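## Task

Take the culture plate labelled E10 out of the incubator and set it in out-nest O1. It counts only if it rests level within the nest's locators, its well A1 is at the nest corner labelled A1, and its lid is completely seated on it. All other plates and lids must be left as they were, and the incubator door must finish closed and latched by its catch. Nothing may depend on the robot holding it in place at the end. Finish by releasing and moving the gripper away.

## Robot and tools

ROBOT. A single four-axis plate-handling arm: a vertical lift, a shoulder, an elbow and a wrist yaw, ending in a two-finger gripper that always stays level (it can spin about vertical but never tilt). Because there is one arm, every command is one row of five numbers. The commanded point, end_effector_position, sits midway between the two rubber pads, roughly 2-3 cm short of the fingertips.

FRAMES. Scene frame: origin on the table surface under the arm's base, +z up, +y to the left when facing along +x. Gripper frame: fingers point along its +x, they open and close along its y, and z is the yaw axis. Motion offsets are given in the gripper frame.

ROW LAYOUT: [dx, dy, dz, rz, opening], each a plain number from -1 to 1.
- dx, dy, dz, rz: an offset (not an absolute pose) in the gripper's own axes. Scale: 1.0 equals 0.6 m for the three translations and 180 degrees for rz. Positive rz turns from gripper +x toward +y. The offset is counted from the gripper pose reported in the most recent result that shows it; before any such result in the current scene, and for any second or later call inside a single reply, it is counted from wherever the arm is when the action begins. Every row in an action uses that same base, so rows do not add up. All zeros therefore drives the arm back to the base pose; it is not a pause.
- opening: absolute. +1 = fully open, 0.140 m; -1 = closed, still leaving 0.066 m between fingers. Going from open to shut needs at least about 0.6 s.

TOOLS.
- execute_actions {actions, pictures}: actions holds zero or one item. Empty list: just report the current state. {rows:[[5 numbers],...], steps:n}: up to 15 rows and up to 15 steps of 1/30 s; each row runs for one step and the final row repeats to fill the step count (default 15). {steps:n} alone: a wait of up to 300 steps, counted from the previous result, so your reply time is included. pictures (true/false) decides whether camera images come back; by default they do. A rejected call sends nothing to the robot.
- move {target, speed}: target is one row as above (same offset rules). The gripper follows a straight path toward it lasting 0.5 to 10 s; a path that would take longer is cut off at 10 s, short of the goal. speed is the path's top speed in m/s, 0.002 to 0.5, default 0.25; turning is capped at twice that value in rad/s. The yaw takes the shorter direction. The path ignores obstacles, the real hand may trail or wander from it and can exceed speed, especially with the arm near full extension. The opening is applied when the move starts. It finishes once the path is over and hand and fingers are still, or 5 s after the path ends. Its result adds a move: line giving the outcome (done, off_target, moving, held, fault), which limits acted (paced = the sent pose was clipped; held = a safety check blocked some steps, after which the arm may surge faster than speed) and the remaining distance to target.
- wait {seconds}: 0 to 10 s with no new command.
- zoom_image {camera, region}: enlarged crop of the latest image from cam_high, cam_low or cam_wrist; region is [x0, y0, x1, y1] in pixels from the top-left, at most 504 by 504.
- finished_scene {scene}: closes the current scene (give its number), grades it, and opens the next task. Irreversible. Replying without any tool call ends everything.

CONTROL DETAILS. Each step the commanded pose is clipped to within 70 mm and 16 degrees of the measured pose. After an action's last row the arm only continues to the last clipped pose, so for long reaches read the resulting pose and send the remainder. The simulation keeps running while you compose replies. A result with nothing pending shows a Hand target line: where the controller is currently driving.

RESULT LINES. The state line gives end_effector_position in metres and end_effector_quat_wxyz in the scene frame; reported position may be off, more so far from the base. Joint positions: lift (m, 0.000 to 0.550), shoulder (rad, -2.000 to 2.000), elbow (rad, -2.800 to 2.800), wrist yaw (rad, -12.566 to 12.566), then pad gap in metres. Keep the elbow more than 0.4 rad away from 0 or the arm may fold and fault. A pose unreachable line means the clearance check altered or stopped the command; HELD marks each step where that happened. grip_measured is the finger opening on the command scale, with a constant error up to about 1 mm. To hold something, command about 0.04 below grip_measured; a smaller margin grips more gently. Pads push with about 18 N at most, but a quick close can squeeze harder.

FAULTS. Load limits: lift 54.6 N, shoulder 8.19 N m, elbow 4.09 N m, wrist yaw 1.36 N m, with a carried object's weight included. Reaching one freezes the arm for 10 s and drops the rest of the call. Carrying a load heats the motors, even during thinking; MOTOR HOT appears from 85 °C and at 100 °C the brakes lock until cooled (OVER-TEMPERATURE FAULT). Faster contact hits harder, and aiming further beyond a contact pushes harder; repeating a small offset against something rigid does not push deeper, but against something yielding it does.

SCENE NOTES. Once pushed, the incubator door keeps swinging; if it travels far beyond 90 degrees its outer face can no longer be reached to shove it closed. Each labelled item has well A1 at its labelled short end, in the corner opposite the labelled long side. Plates inside the incubator show their ID on the front. A held part may occasionally be jerked briefly. Avoid dropping plates, slamming, hard knocks and anything leaving the table.

CAMERAS. cam_high and cam_low are fixed, 672x504 pinhole with radial distortion; cam_wrist is a 616x616 fisheye on the hand. Calibration matrices are supplied and may be slightly off per scene.

Each tool is called after "Request:" by a JSON object that holds its "method" and its "body", one argument or row to a line.

## Session

Request:
{"method": "execute_actions", "body": {
  "actions": []
}}

Scene clock: 0.00 s of 9600.00 s.
end_effector_position=(+0.3759, +0.0090, +0.2119) grip_measured=+0.99 end_effector_quat_wxyz=(+0.829, +0.000, +0.000, -0.559)
Joint positions: [ 0.207  1.746  0.789 -3.72   0.14 ]
Hand target: +0.376, +0.009, +0.212; +0.829, +0.000, +0.000, -0.559
camera_calibration (this result's frames):
cam_wrist: T_world_to_cam=[[-0.926532, -0.376209, -0.00243092, 0.361946], [-0.225913, 0.561524, -0.796024, 0.235593], [0.300837, -0.736992, -0.605261, 0.117145], [0, 0, 0, 1]] pos_world=[0.353336, 0.0902113, 0.259321]

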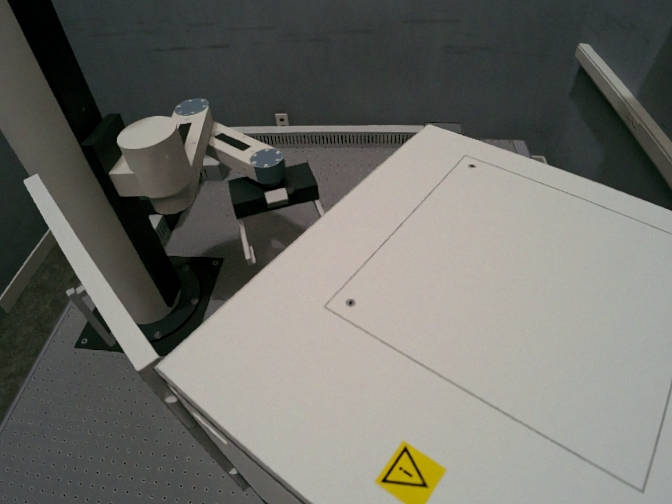

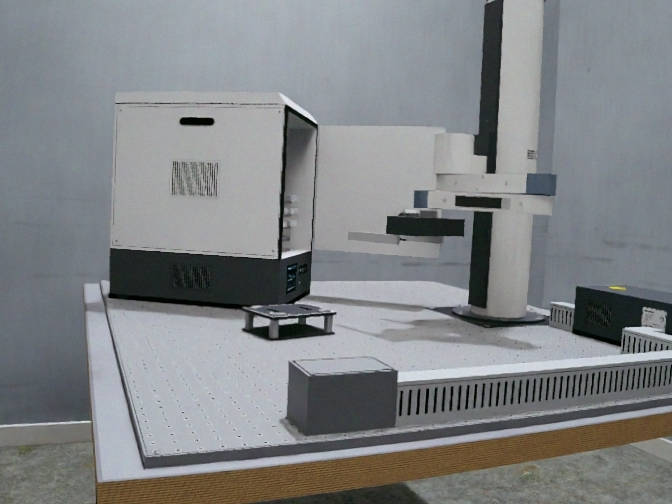

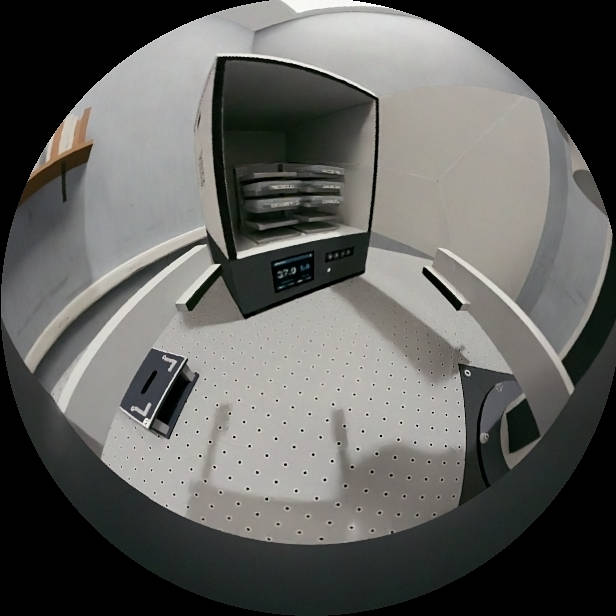

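Request:
{"method": "zoom_image", "body": {
  "camera": "cam_wrist",
  "region": [190, 40, 400, 330]
}}

Region (190, 40, 400, 330) of cam_wrist's 616x616 image, scaled by 1.738, with more detail than that image has; it fills the left 365 columns of this view, and the rest is white.

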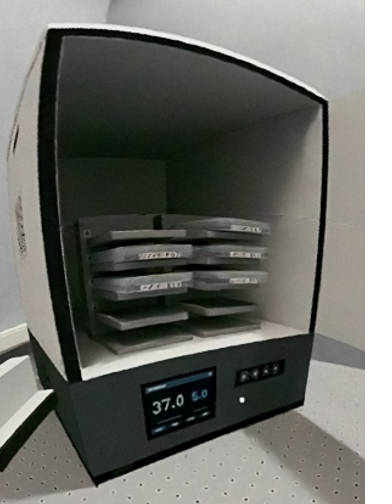

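Request:
{"method": "move", "body": {
  "target": [0.239, 0.0882, 0, 0.1967, 0.1],
  "speed": 0.25
}}

Request:
{"method": "move", "body": {
  "target": [0, -0.255, 0, 0, 0.1],
  "speed": 0.15
}}

Scene clock: 38.30 s of 9600.00 s.
end_effector_position=(+0.4789, -0.1040, +0.2118) grip_measured=+0.10 end_effector_quat_wxyz=(+0.960, +0.000, +0.000, -0.280)
Joint positions: [ 0.207  0.855  0.725 -2.149  0.107]
Hand target: +0.479, -0.104, +0.212; +0.960, +0.000, +0.000, -0.280
Off the commanded pose: 0.000 m, 0 deg.
After step 90, 33.63 s passed at rest.
move: done
camera_calibration (this result's frames):
cam_wrist: T_world_to_cam=[[-0.537594, -0.8432, -0.00243092, 0.180008], [-0.509319, 0.327018, -0.796024, 0.433654], [0.672002, -0.426699, -0.605261, -0.142625], [0, 0, 0, 1]] pos_world=[0.413483, -0.0508881, 0.259311]

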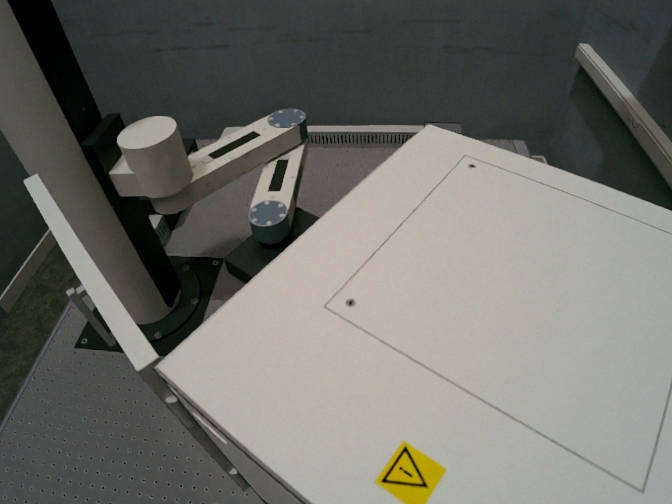

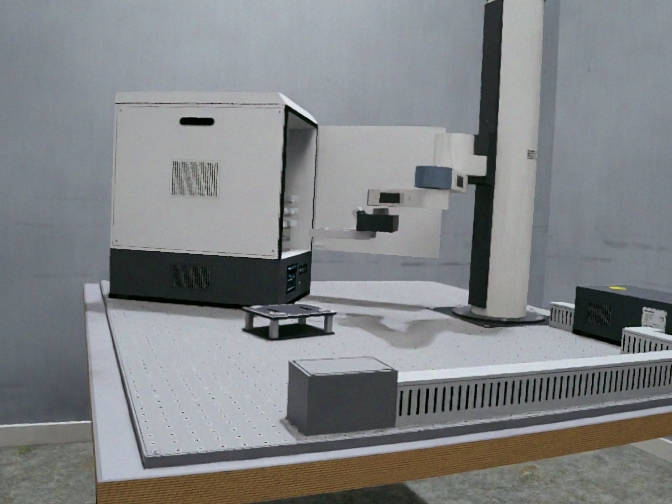

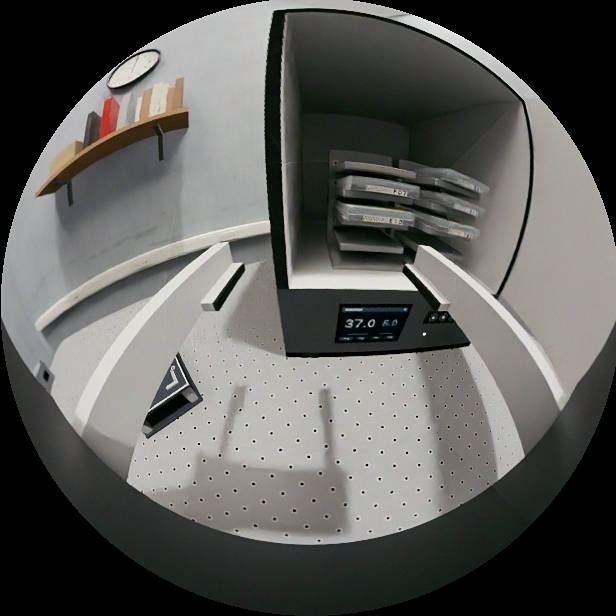

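Scene clock: 39.70 s of 9600.00 s.
end_effector_position=(+0.3967, -0.2330, +0.2118) grip_measured=+0.10 end_effector_quat_wxyz=(+0.960, +0.000, +0.000, -0.281)
Joint positions: [ 0.207  0.019  0.727 -1.315  0.107]
Hand target: +0.397, -0.233, +0.212; +0.960, +0.000, +0.000, -0.280
Off the commanded pose: 0.000 m, 0 deg.
move: done
camera_calibration (this result's frames):
cam_wrist: T_world_to_cam=[[-0.537975, -0.842957, -0.00243092, 0.0271963], [-0.509171, 0.327248, -0.796024, 0.433946], [0.671809, -0.427003, -0.605261, -0.142397], [0, 0, 0, 1]] pos_world=[0.331247, -0.179887, 0.25931]

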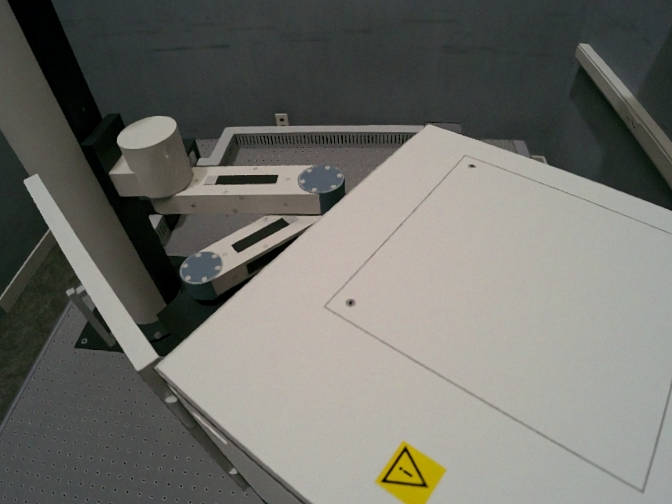

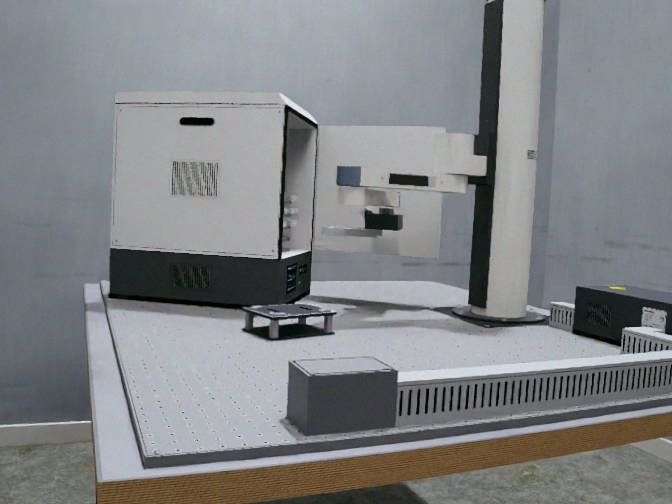

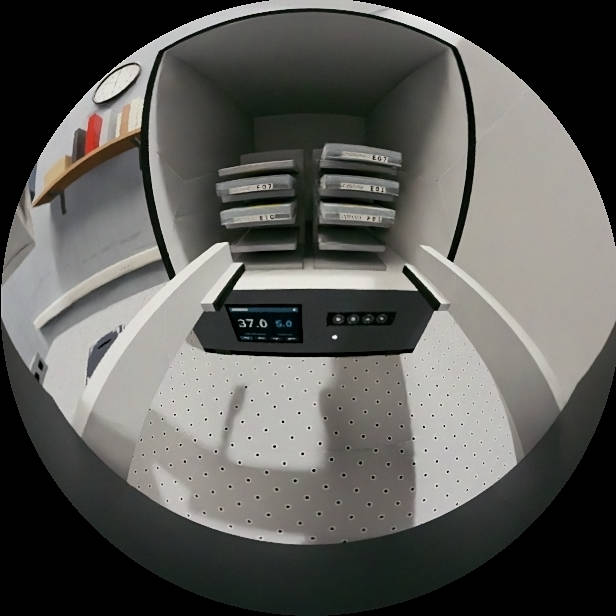

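Request:
{"method": "zoom_image", "body": {
  "camera": "cam_wrist",
  "region": [200, 130, 420, 290]
}}

Region (200, 130, 420, 290) of cam_wrist's 616x616 image, scaled by 2.291, with more detail than that image has; it fills the top 367 rows of this view, and the rest is white.

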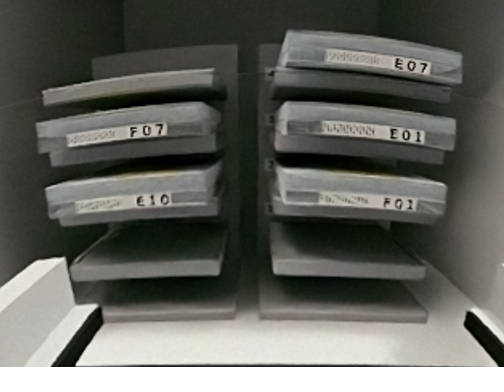

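Request:
{"method": "move", "body": {
  "target": [0.0667, 0.1275, -0.0605, 0, 0.1],
  "speed": 0.12
}}

Request:
{"method": "zoom_image", "body": {
  "camera": "cam_wrist",
  "region": [230, 120, 410, 260]
}}

Scene clock: 51.93 s of 9600.00 s.
end_effector_position=(+0.4716, -0.1900, +0.1755) grip_measured=+0.10 end_effector_quat_wxyz=(+0.960, +0.000, +0.000, -0.280)
Joint positions: [ 0.17   0.413  0.828 -1.809  0.107]
Hand target: +0.472, -0.190, +0.176; +0.960, +0.000, +0.000, -0.281
Off the commanded pose: 0.000 m, 0 deg.
After step 90, 8.17 s passed at rest.
move: done
camera_calibration (this result's frames):
cam_wrist: T_world_to_cam=[[-0.537363, -0.843348, -0.00243092, 0.103346], [-0.509408, 0.326878, -0.796024, 0.429139], [0.672119, -0.426515, -0.605261, -0.196458], [0, 0, 0, 1]] pos_world=[0.406185, -0.136912, 0.222948]

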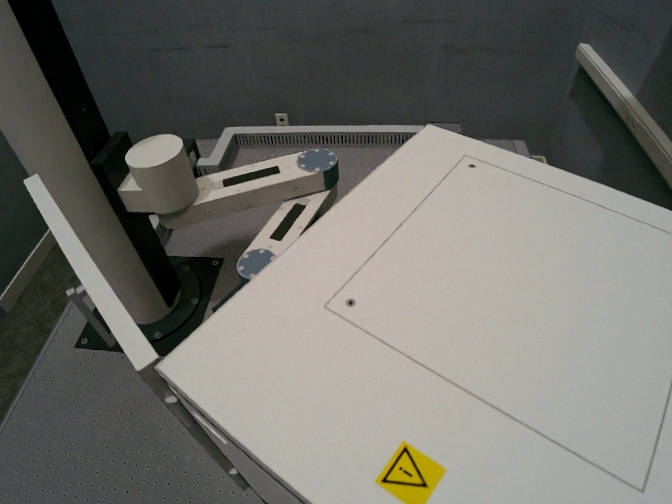

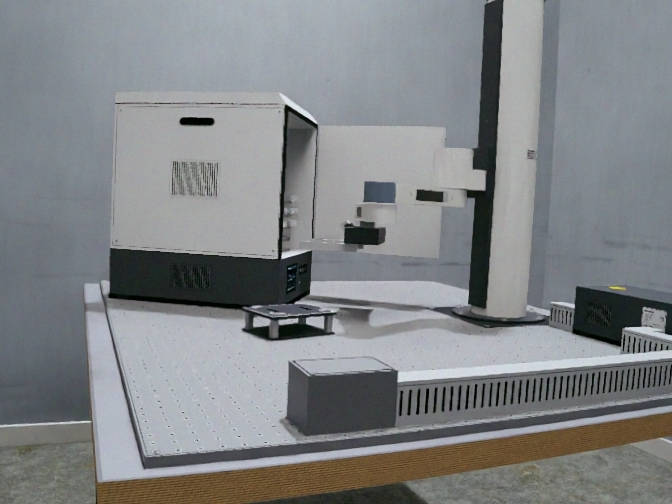

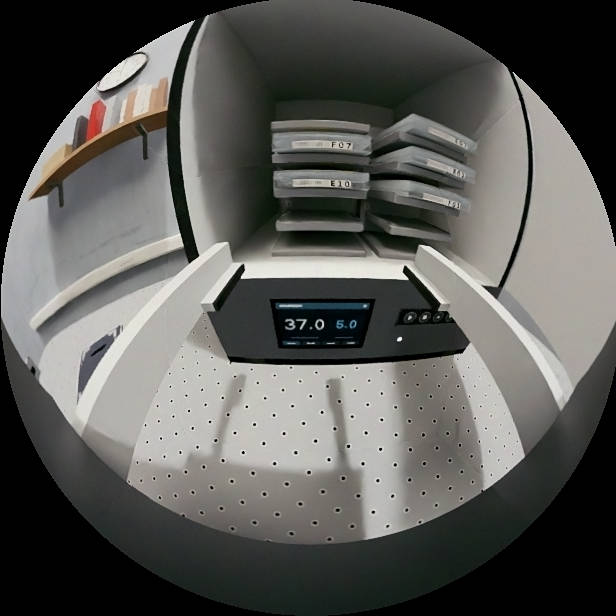

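Region (230, 120, 410, 260) of cam_wrist's 616x616 image, scaled by 2.800, with more detail than that image has.

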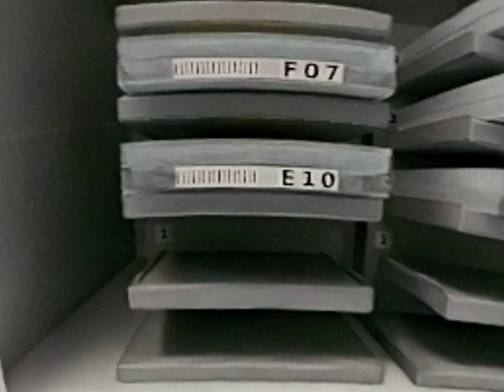

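Request:
{"method": "zoom_image", "body": {
  "camera": "cam_wrist",
  "region": [265, 160, 377, 204]
}}

Region (265, 160, 377, 204) of cam_wrist's 616x616 image, scaled by 4.500, with more detail than that image has; it fills the top 198 rows of this view, and the rest is white.

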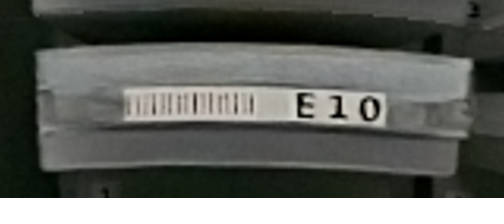

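Request:
{"method": "zoom_image", "body": {
  "camera": "cam_wrist",
  "region": [210, 200, 410, 380]
}}

Region (210, 200, 410, 380) of cam_wrist's 616x616 image, scaled by 2.520, with more detail than that image has; it fills the top 454 rows of this view, and the rest is white.

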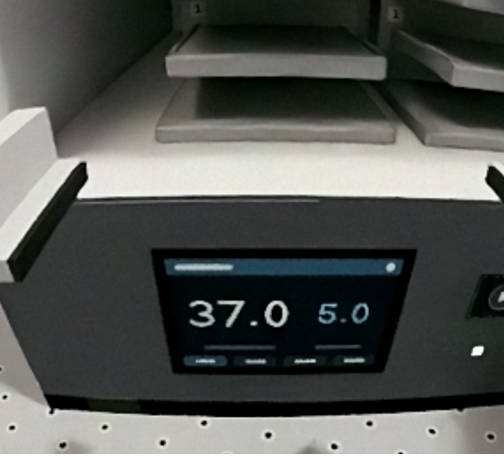

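Request:
{"method": "move", "body": {
  "target": [0.03, -0.0007, 0.0885, 0, 0.1],
  "speed": 0.1
}}

Request:
{"method": "move", "body": {
  "target": [0.11, 0, 0, 0, 0.1],
  "speed": 0.06
}}

Scene clock: 73.80 s of 9600.00 s.
end_effector_position=(+0.4867, -0.1999, +0.2286) grip_measured=+0.10 end_effector_quat_wxyz=(+0.960, +0.000, +0.000, -0.280)
Joint positions: [ 0.224  0.389  0.905 -1.862  0.107]
Hand target: +0.487, -0.200, +0.229; +0.960, +0.000, +0.000, -0.280
Off the commanded pose: 0.000 m, 0 deg.
After step 90, 18.00 s passed at rest.
move: done
camera_calibration (this result's frames):
cam_wrist: T_world_to_cam=[[-0.536898, -0.843643, -0.00243092, 0.10287], [-0.509588, 0.326598, -0.796024, 0.482397], [0.672354, -0.426145, -0.605261, -0.178666], [0, 0, 0, 1]] pos_world=[0.421181, -0.146902, 0.27611]

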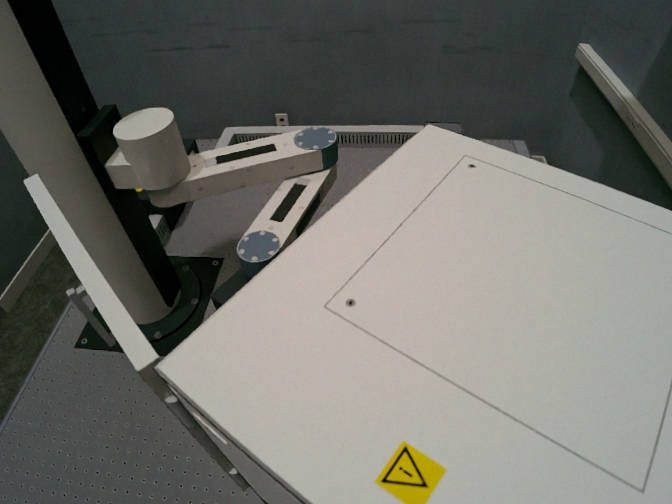

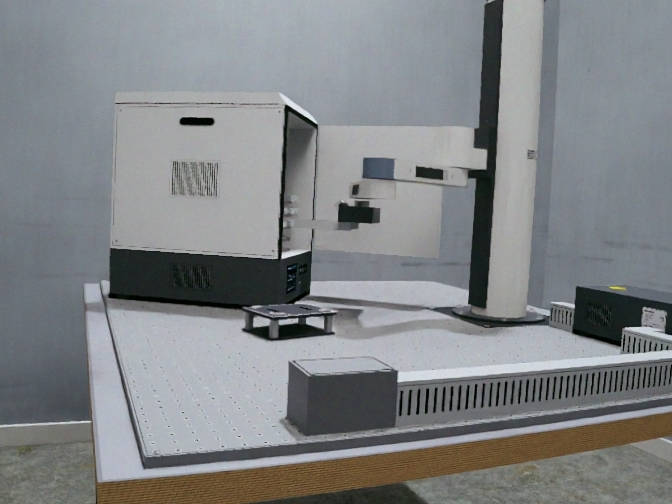

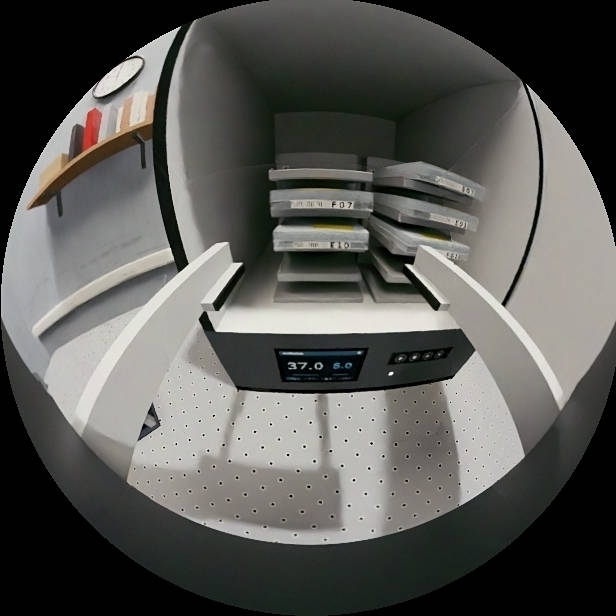

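Scene clock: 75.13 s of 9600.00 s.
end_effector_position=(+0.5424, -0.2353, +0.2286) grip_measured=+0.10 end_effector_quat_wxyz=(+0.960, +0.000, +0.000, -0.280)
Joint positions: [ 0.224  0.286  1.204 -2.058  0.107]
Hand target: +0.542, -0.235, +0.229; +0.960, +0.000, +0.000, -0.280
Off the commanded pose: 0.000 m, 0 deg.
move: done
camera_calibration (this result's frames):
cam_wrist: T_world_to_cam=[[-0.536437, -0.843937, -0.00243092, 0.102633], [-0.509767, 0.326319, -0.796024, 0.522403], [0.672587, -0.425777, -0.605261, -0.23128], [0, 0, 0, 1]] pos_world=[0.476915, -0.182328, 0.27611]

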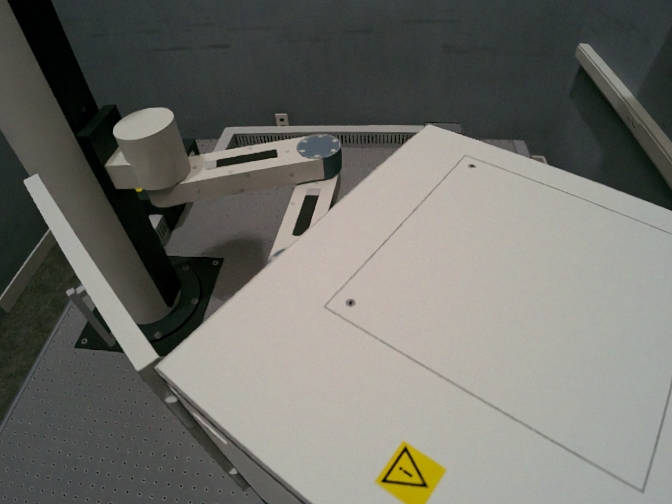

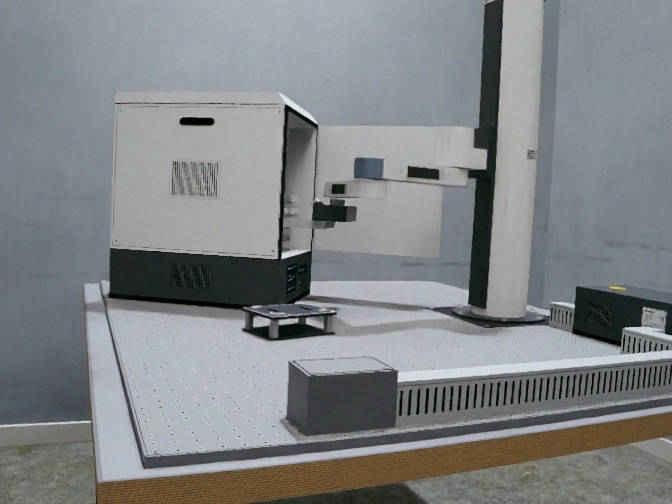

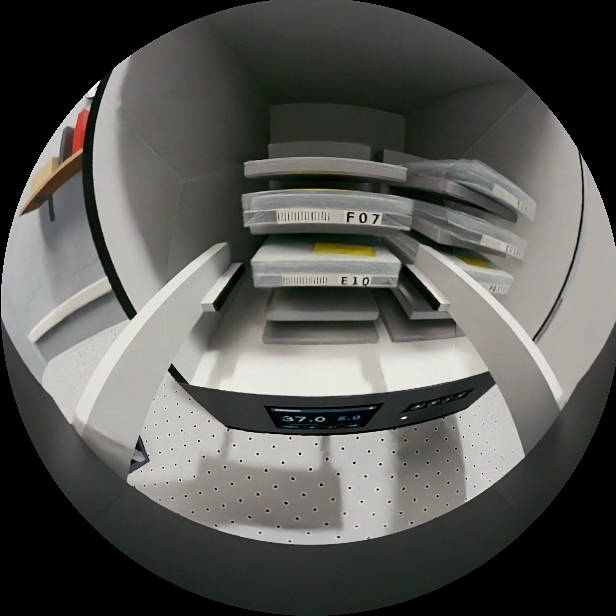

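Request:
{"method": "zoom_image", "body": {
  "camera": "cam_wrist",
  "region": [195, 220, 475, 330]
}}

Region (195, 220, 475, 330) of cam_wrist's 616x616 image, scaled by 1.800, with more detail than that image has; it fills the top 198 rows of this view, and the rest is white.

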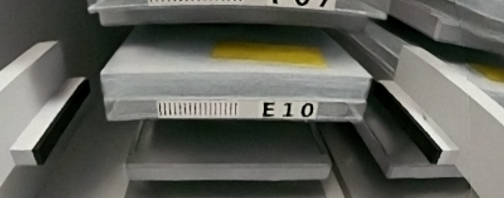

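Request:
{"method": "move", "body": {
  "target": [0.1, 0.0005, 0, 0, 0.1],
  "speed": 0.05
}}

Request:
{"method": "execute_actions", "body": {
  "actions": [
    {"rows": [[0,0,0,0,0.0],[0,0,0,0,-0.1],[0,0,0,0,-0.2],[0,0,0,0,-0.27],[0,0,0,0,-0.33],[0,0,0,0,-0.38],[0,0,0,0,-0.42],[0,0,0,0,-0.45],[0,0,0,0,-0.47],[0,0,0,0,-0.49],[0,0,0,0,-0.505],[0,0,0,0,-0.52],[0,0,0,0,-0.53],[0,0,0,0,-0.535],[0,0,0,0,-0.535]], "steps": 15}
  ],
  "pictures": false
}}

Request:
{"method": "execute_actions", "body": {
  "actions": [
    {"steps": 10}
  ]
}}

Scene clock: 86.07 s of 9600.00 s.
end_effector_position=(+0.5933, -0.2672, +0.2286) grip_measured=+0.10 end_effector_quat_wxyz=(+0.960, +0.000, +0.000, -0.280)
Joint positions: [ 0.224  0.168  1.504 -2.238  0.107]
Hand target: +0.593, -0.267, +0.229; +0.960, +0.000, +0.000, -0.280
Off the commanded pose: 0.000 m, 0 deg.
After step 90, 6.50 s passed at rest.
move: done
camera_calibration (this result's frames):
cam_wrist: T_world_to_cam=[[-0.535988, -0.844222, -0.00243092, 0.102678], [-0.50994, 0.326048, -0.796024, 0.558773], [0.672813, -0.42542, -0.605261, -0.279112], [0, 0, 0, 1]] pos_world=[0.527765, -0.214244, 0.27611]

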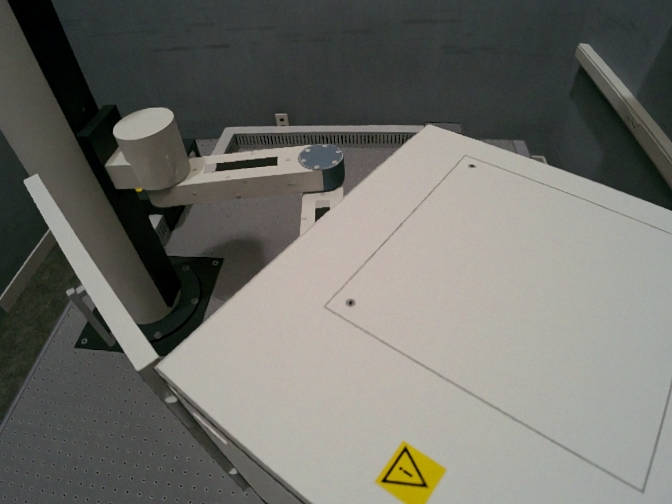

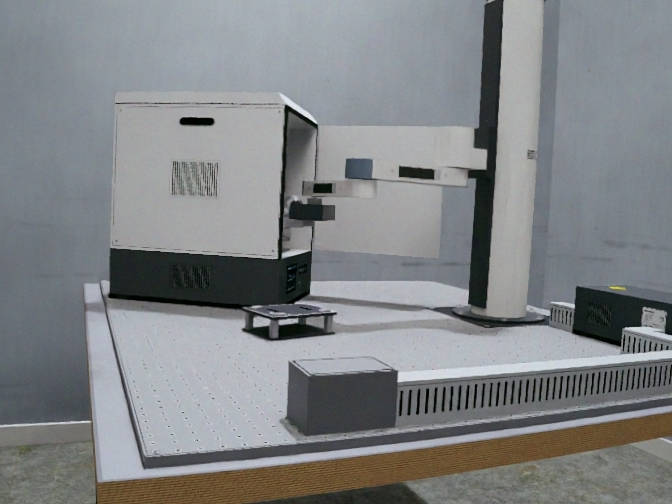

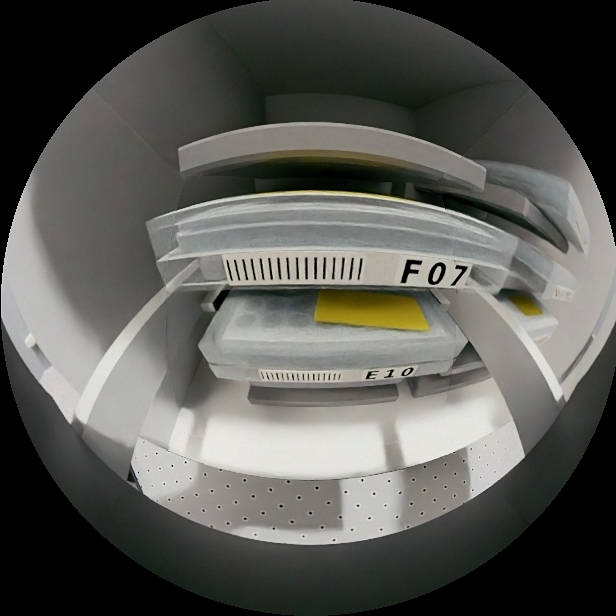

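Scene clock: 86.57 s of 9600.00 s.
end_effector_position=(+0.5933, -0.2672, +0.2286) grip_measured=-0.49 end_effector_quat_wxyz=(+0.960, +0.000, +0.000, -0.280)
Joint positions: [ 0.224  0.168  1.504 -2.238  0.085]
Hand target: +0.593, -0.267, +0.229; +0.960, +0.000, +0.000, -0.280
Off the commanded pose: 0.000 m, 0 deg.
Steps of this call (steps 1 to 15: all 15 steps of this action). Readings (end_effector_position):
1: (+0.5933, -0.2672, +0.2286)
2: (+0.5933, -0.2672, +0.2286)
4: (+0.5933, -0.2672, +0.2286)
8: (+0.5933, -0.2672, +0.2286)
15: the state above

Scene clock: 86.90 s of 9600.00 s.
end_effector_position=(+0.5933, -0.2672, +0.2286) grip_measured=-0.49 end_effector_quat_wxyz=(+0.960, +0.000, +0.000, -0.280)
Joint positions: [ 0.224  0.168  1.504 -2.238  0.085]
Hand target: +0.593, -0.267, +0.229; +0.960, +0.000, +0.000, -0.280
Off the commanded pose: 0.000 m, 0 deg.
Steps of this call (steps 1 to 10: nothing new was sent). Readings (end_effector_position):
1: (+0.5933, -0.2672, +0.2286)
2: (+0.5933, -0.2672, +0.2286)
4: (+0.5933, -0.2672, +0.2286)
8: (+0.5933, -0.2672, +0.2286)
10: the state above
camera_calibration (this result's frames):
cam_wrist: T_world_to_cam=[[-0.53604, -0.844189, -0.00243092, 0.102706], [-0.50992, 0.326079, -0.796024, 0.558768], [0.672787, -0.425461, -0.605261, -0.279106], [0, 0, 0, 1]] pos_world=[0.52776, -0.214248, 0.27611]

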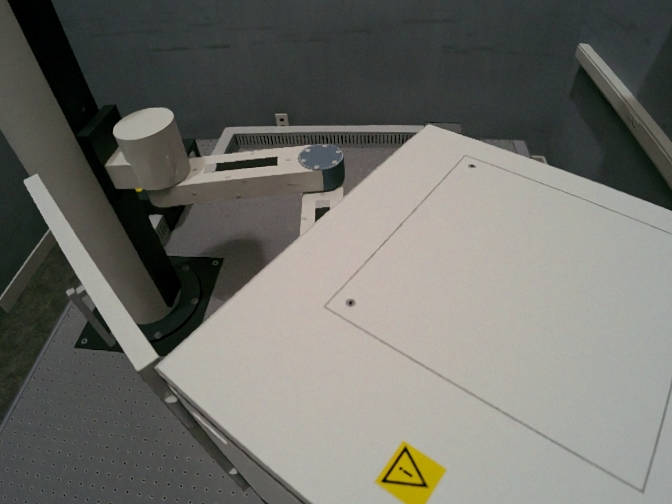

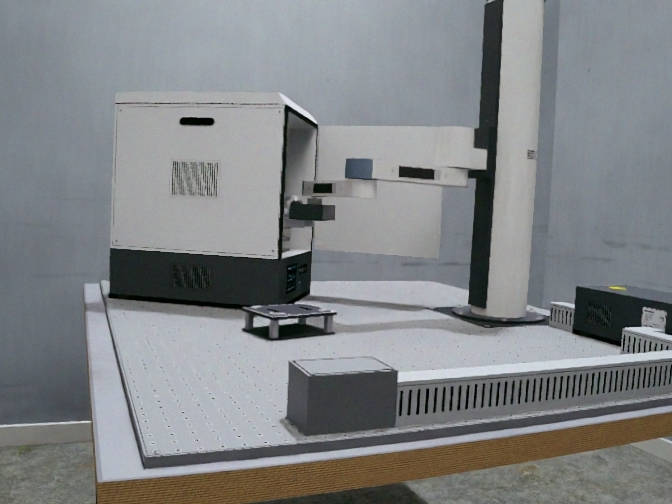

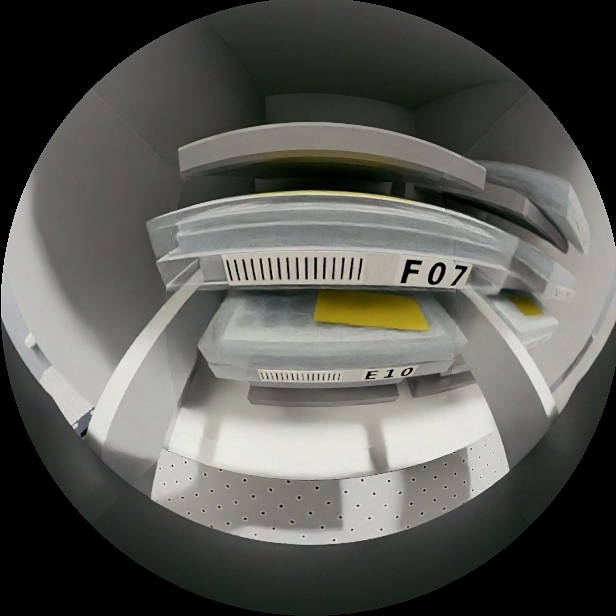

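Request:
{"method": "move", "body": {
  "target": [0, 0, 0.0083, 0, -0.535],
  "speed": 0.01
}}

Request:
{"method": "move", "body": {
  "target": [-0.2833, 0, 0, 0, -0.535],
  "speed": 0.07
}}

Scene clock: 89.73 s of 9600.00 s.
end_effector_position=(+0.5933, -0.2672, +0.2336) grip_measured=-0.49 end_effector_quat_wxyz=(+0.960, +0.000, +0.000, -0.280)
Joint positions: [ 0.229  0.168  1.504 -2.238  0.085]
Hand target: +0.593, -0.267, +0.234; +0.960, +0.000, +0.000, -0.280
Off the commanded pose: 0.000 m, 0 deg.
move: done
camera_calibration (this result's frames):
cam_wrist: T_world_to_cam=[[-0.53604, -0.844189, -0.00243092, 0.102718], [-0.50992, 0.32608, -0.796024, 0.562707], [0.672787, -0.425461, -0.605261, -0.276111], [0, 0, 0, 1]] pos_world=[0.52776, -0.214248, 0.281059]

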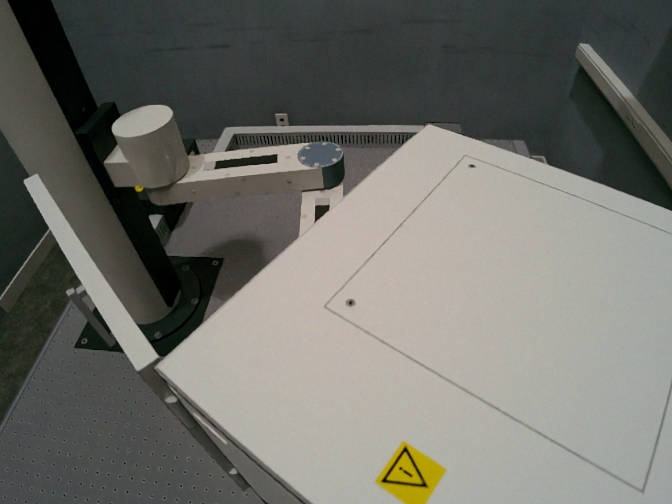

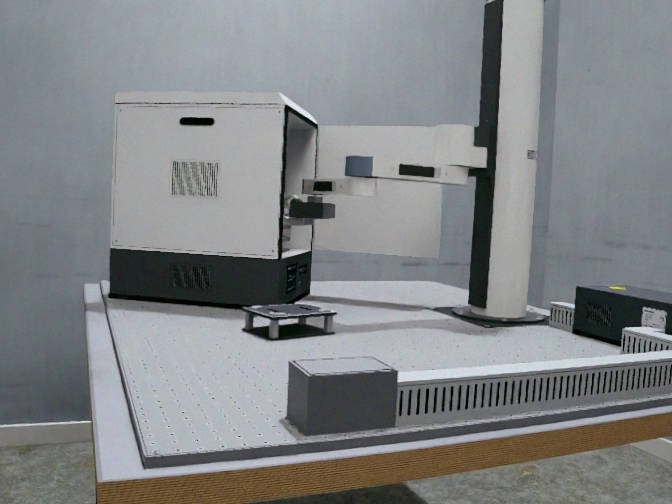

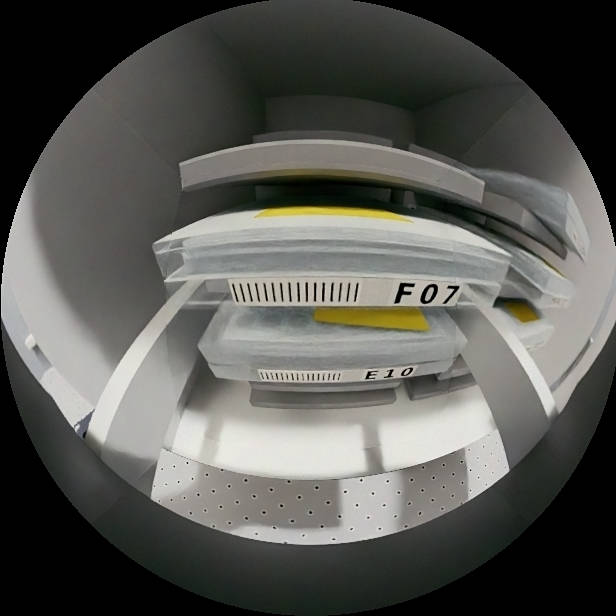

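Scene clock: 92.40 s of 9600.00 s.
end_effector_position=(+0.4497, -0.1761, +0.2336) grip_measured=-0.49 end_effector_quat_wxyz=(+0.960, +0.000, +0.000, -0.280)
Joint positions: [ 0.229  0.438  0.717 -1.722  0.085]
Hand target: +0.450, -0.176, +0.234; +0.960, +0.000, +0.000, -0.280
Off the commanded pose: 0.000 m, 0 deg.
move: done
camera_calibration (this result's frames):
cam_wrist: T_world_to_cam=[[-0.536481, -0.843909, -0.00243092, 0.102934], [-0.50975, 0.326346, -0.796024, 0.459755], [0.672565, -0.425812, -0.605261, -0.140713], [0, 0, 0, 1]] pos_world=[0.384221, -0.12309, 0.281058]

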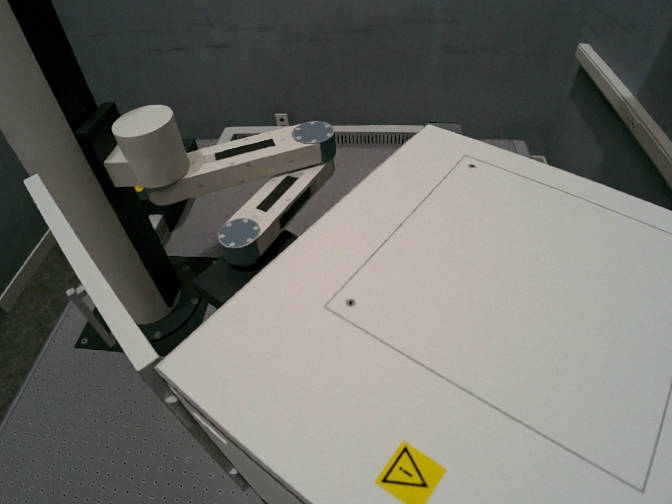

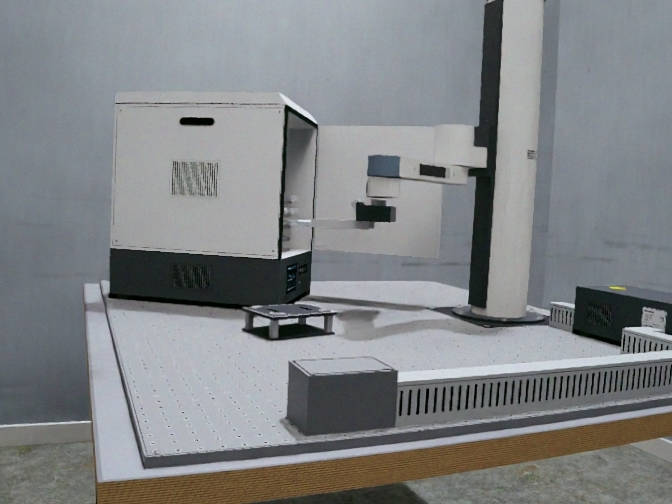

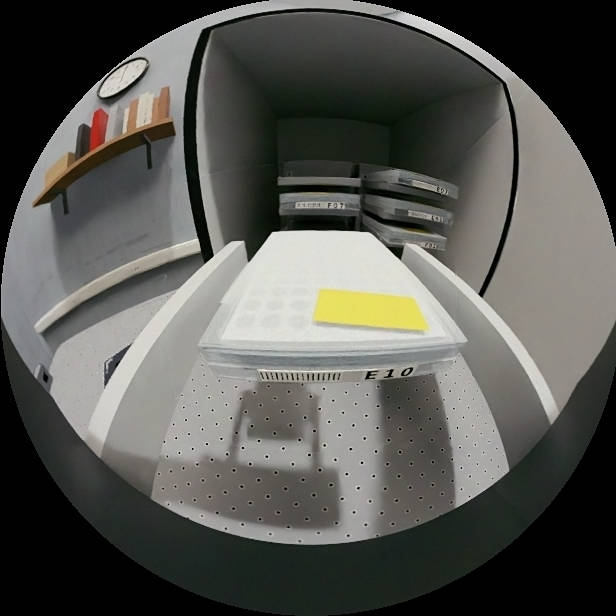

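Request:
{"method": "move", "body": {
  "target": [-0.0167, 0.3667, 0, 0.1389, -0.535],
  "speed": 0.15
}}

Request:
{"method": "move", "body": {
  "target": [0.197, 0.229, 0, 0.1356, -0.535],
  "speed": 0.15
}}

Scene clock: 109.50 s of 9600.00 s.
end_effector_position=(+0.5594, +0.0150, +0.2336) grip_measured=-0.49 end_effector_quat_wxyz=(+0.998, +0.000, +0.000, -0.065)
Joint positions: [ 0.229  1.071  0.982 -2.184  0.085]
Hand target: +0.559, +0.015, +0.234; +0.998, +0.000, +0.000, -0.065
Off the commanded pose: 0.000 m, 0 deg.
After step 90, 12.33 s passed at rest.
move: done
camera_calibration (this result's frames):
cam_wrist: T_world_to_cam=[[-0.128832, -0.991663, -0.00243092, 0.0972209], [-0.599969, 0.0798963, -0.796024, 0.507462], [0.789582, -0.101095, -0.605261, -0.203433], [0, 0, 0, 1]] pos_world=[0.477614, 0.0353, 0.281058]

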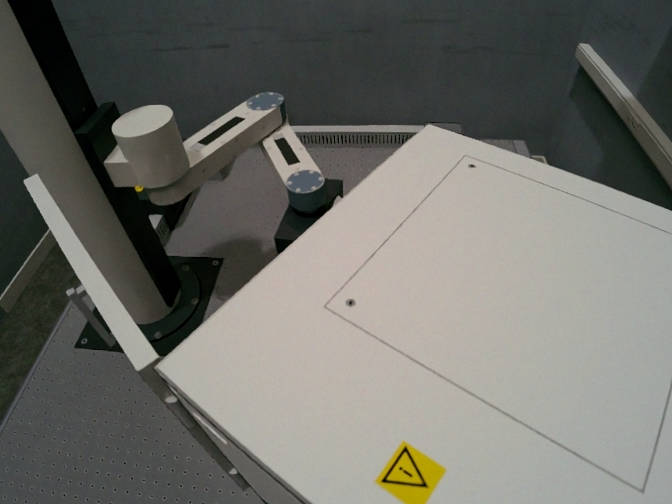

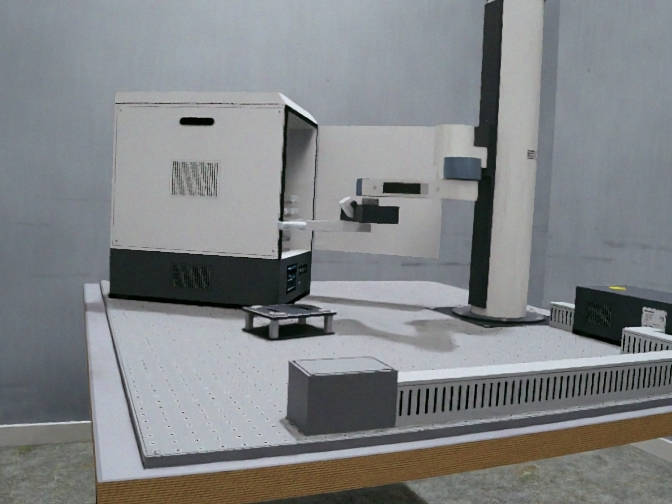

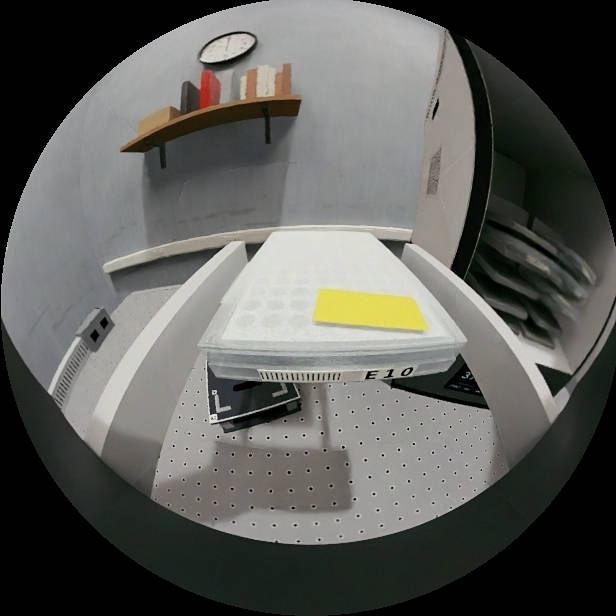

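Scene clock: 111.23 s of 9600.00 s.
end_effector_position=(+0.6944, +0.1361, +0.2336) grip_measured=-0.49 end_effector_quat_wxyz=(+0.989, +0.000, +0.000, +0.148)
Joint positions: [ 0.229  0.881  1.733 -2.318  0.085]
Hand target: +0.694, +0.136, +0.234; +0.989, +0.000, +0.000, +0.147
Off the commanded pose: 0.000 m, 0 deg.
move: done
camera_calibration (this result's frames):
cam_wrist: T_world_to_cam=[[0.293019, -0.956104, -0.00243092, -0.0630563], [-0.579262, -0.175504, -0.796024, 0.599169], [0.760654, 0.234658, -0.605261, -0.3234], [0, 0, 0, 1]] pos_world=[0.611549, 0.120757, 0.281058]

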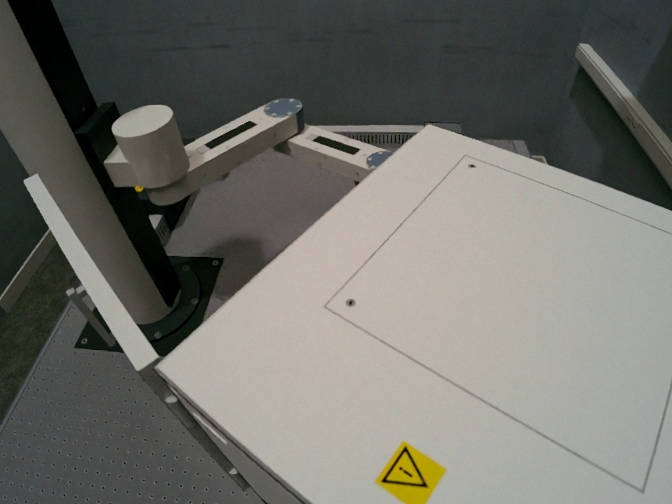

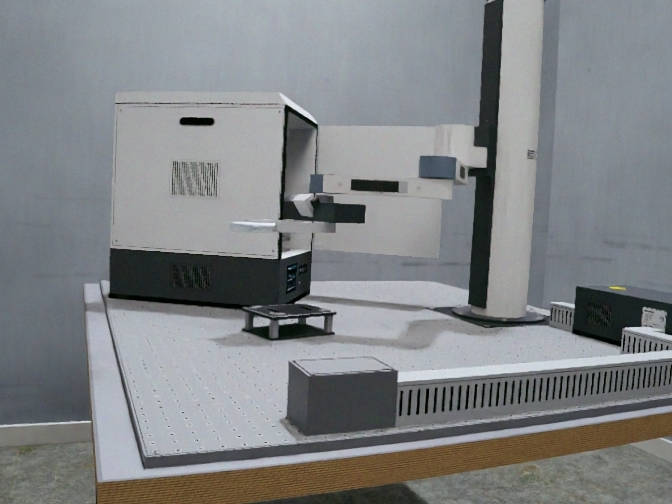

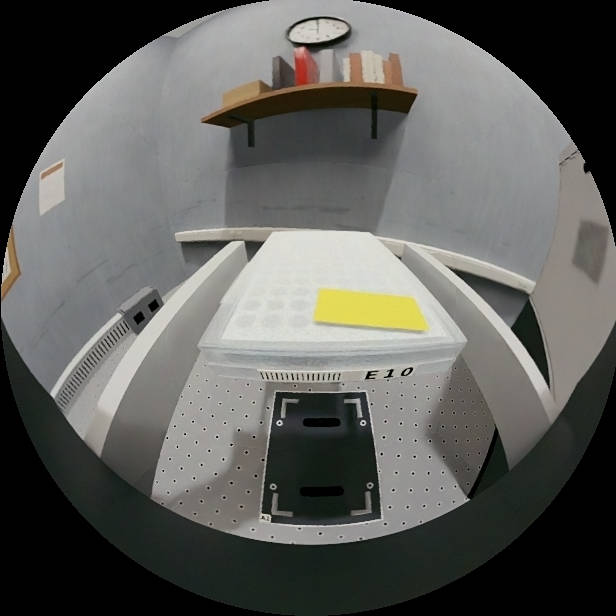

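Request:
{"method": "zoom_image", "body": {
  "camera": "cam_wrist",
  "region": [250, 380, 394, 536]
}}

Region (250, 380, 394, 536) of cam_wrist's 616x616 image, scaled by 3.231, with more detail than that image has; it fills the left 465 columns of this view, and the rest is white.

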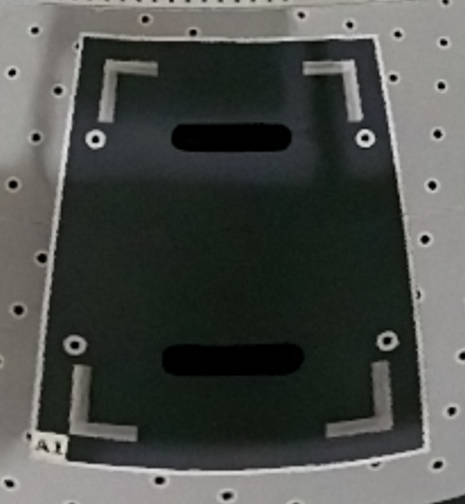

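Request:
{"method": "zoom_image", "body": {
  "camera": "cam_wrist",
  "region": [190, 220, 480, 400]
}}

Region (190, 220, 480, 400) of cam_wrist's 616x616 image, scaled by 1.738, with more detail than that image has; it fills the top 313 rows of this view, and the rest is white.

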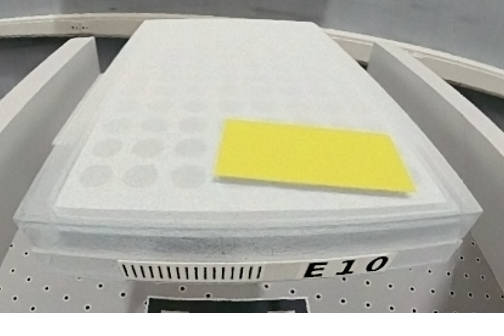

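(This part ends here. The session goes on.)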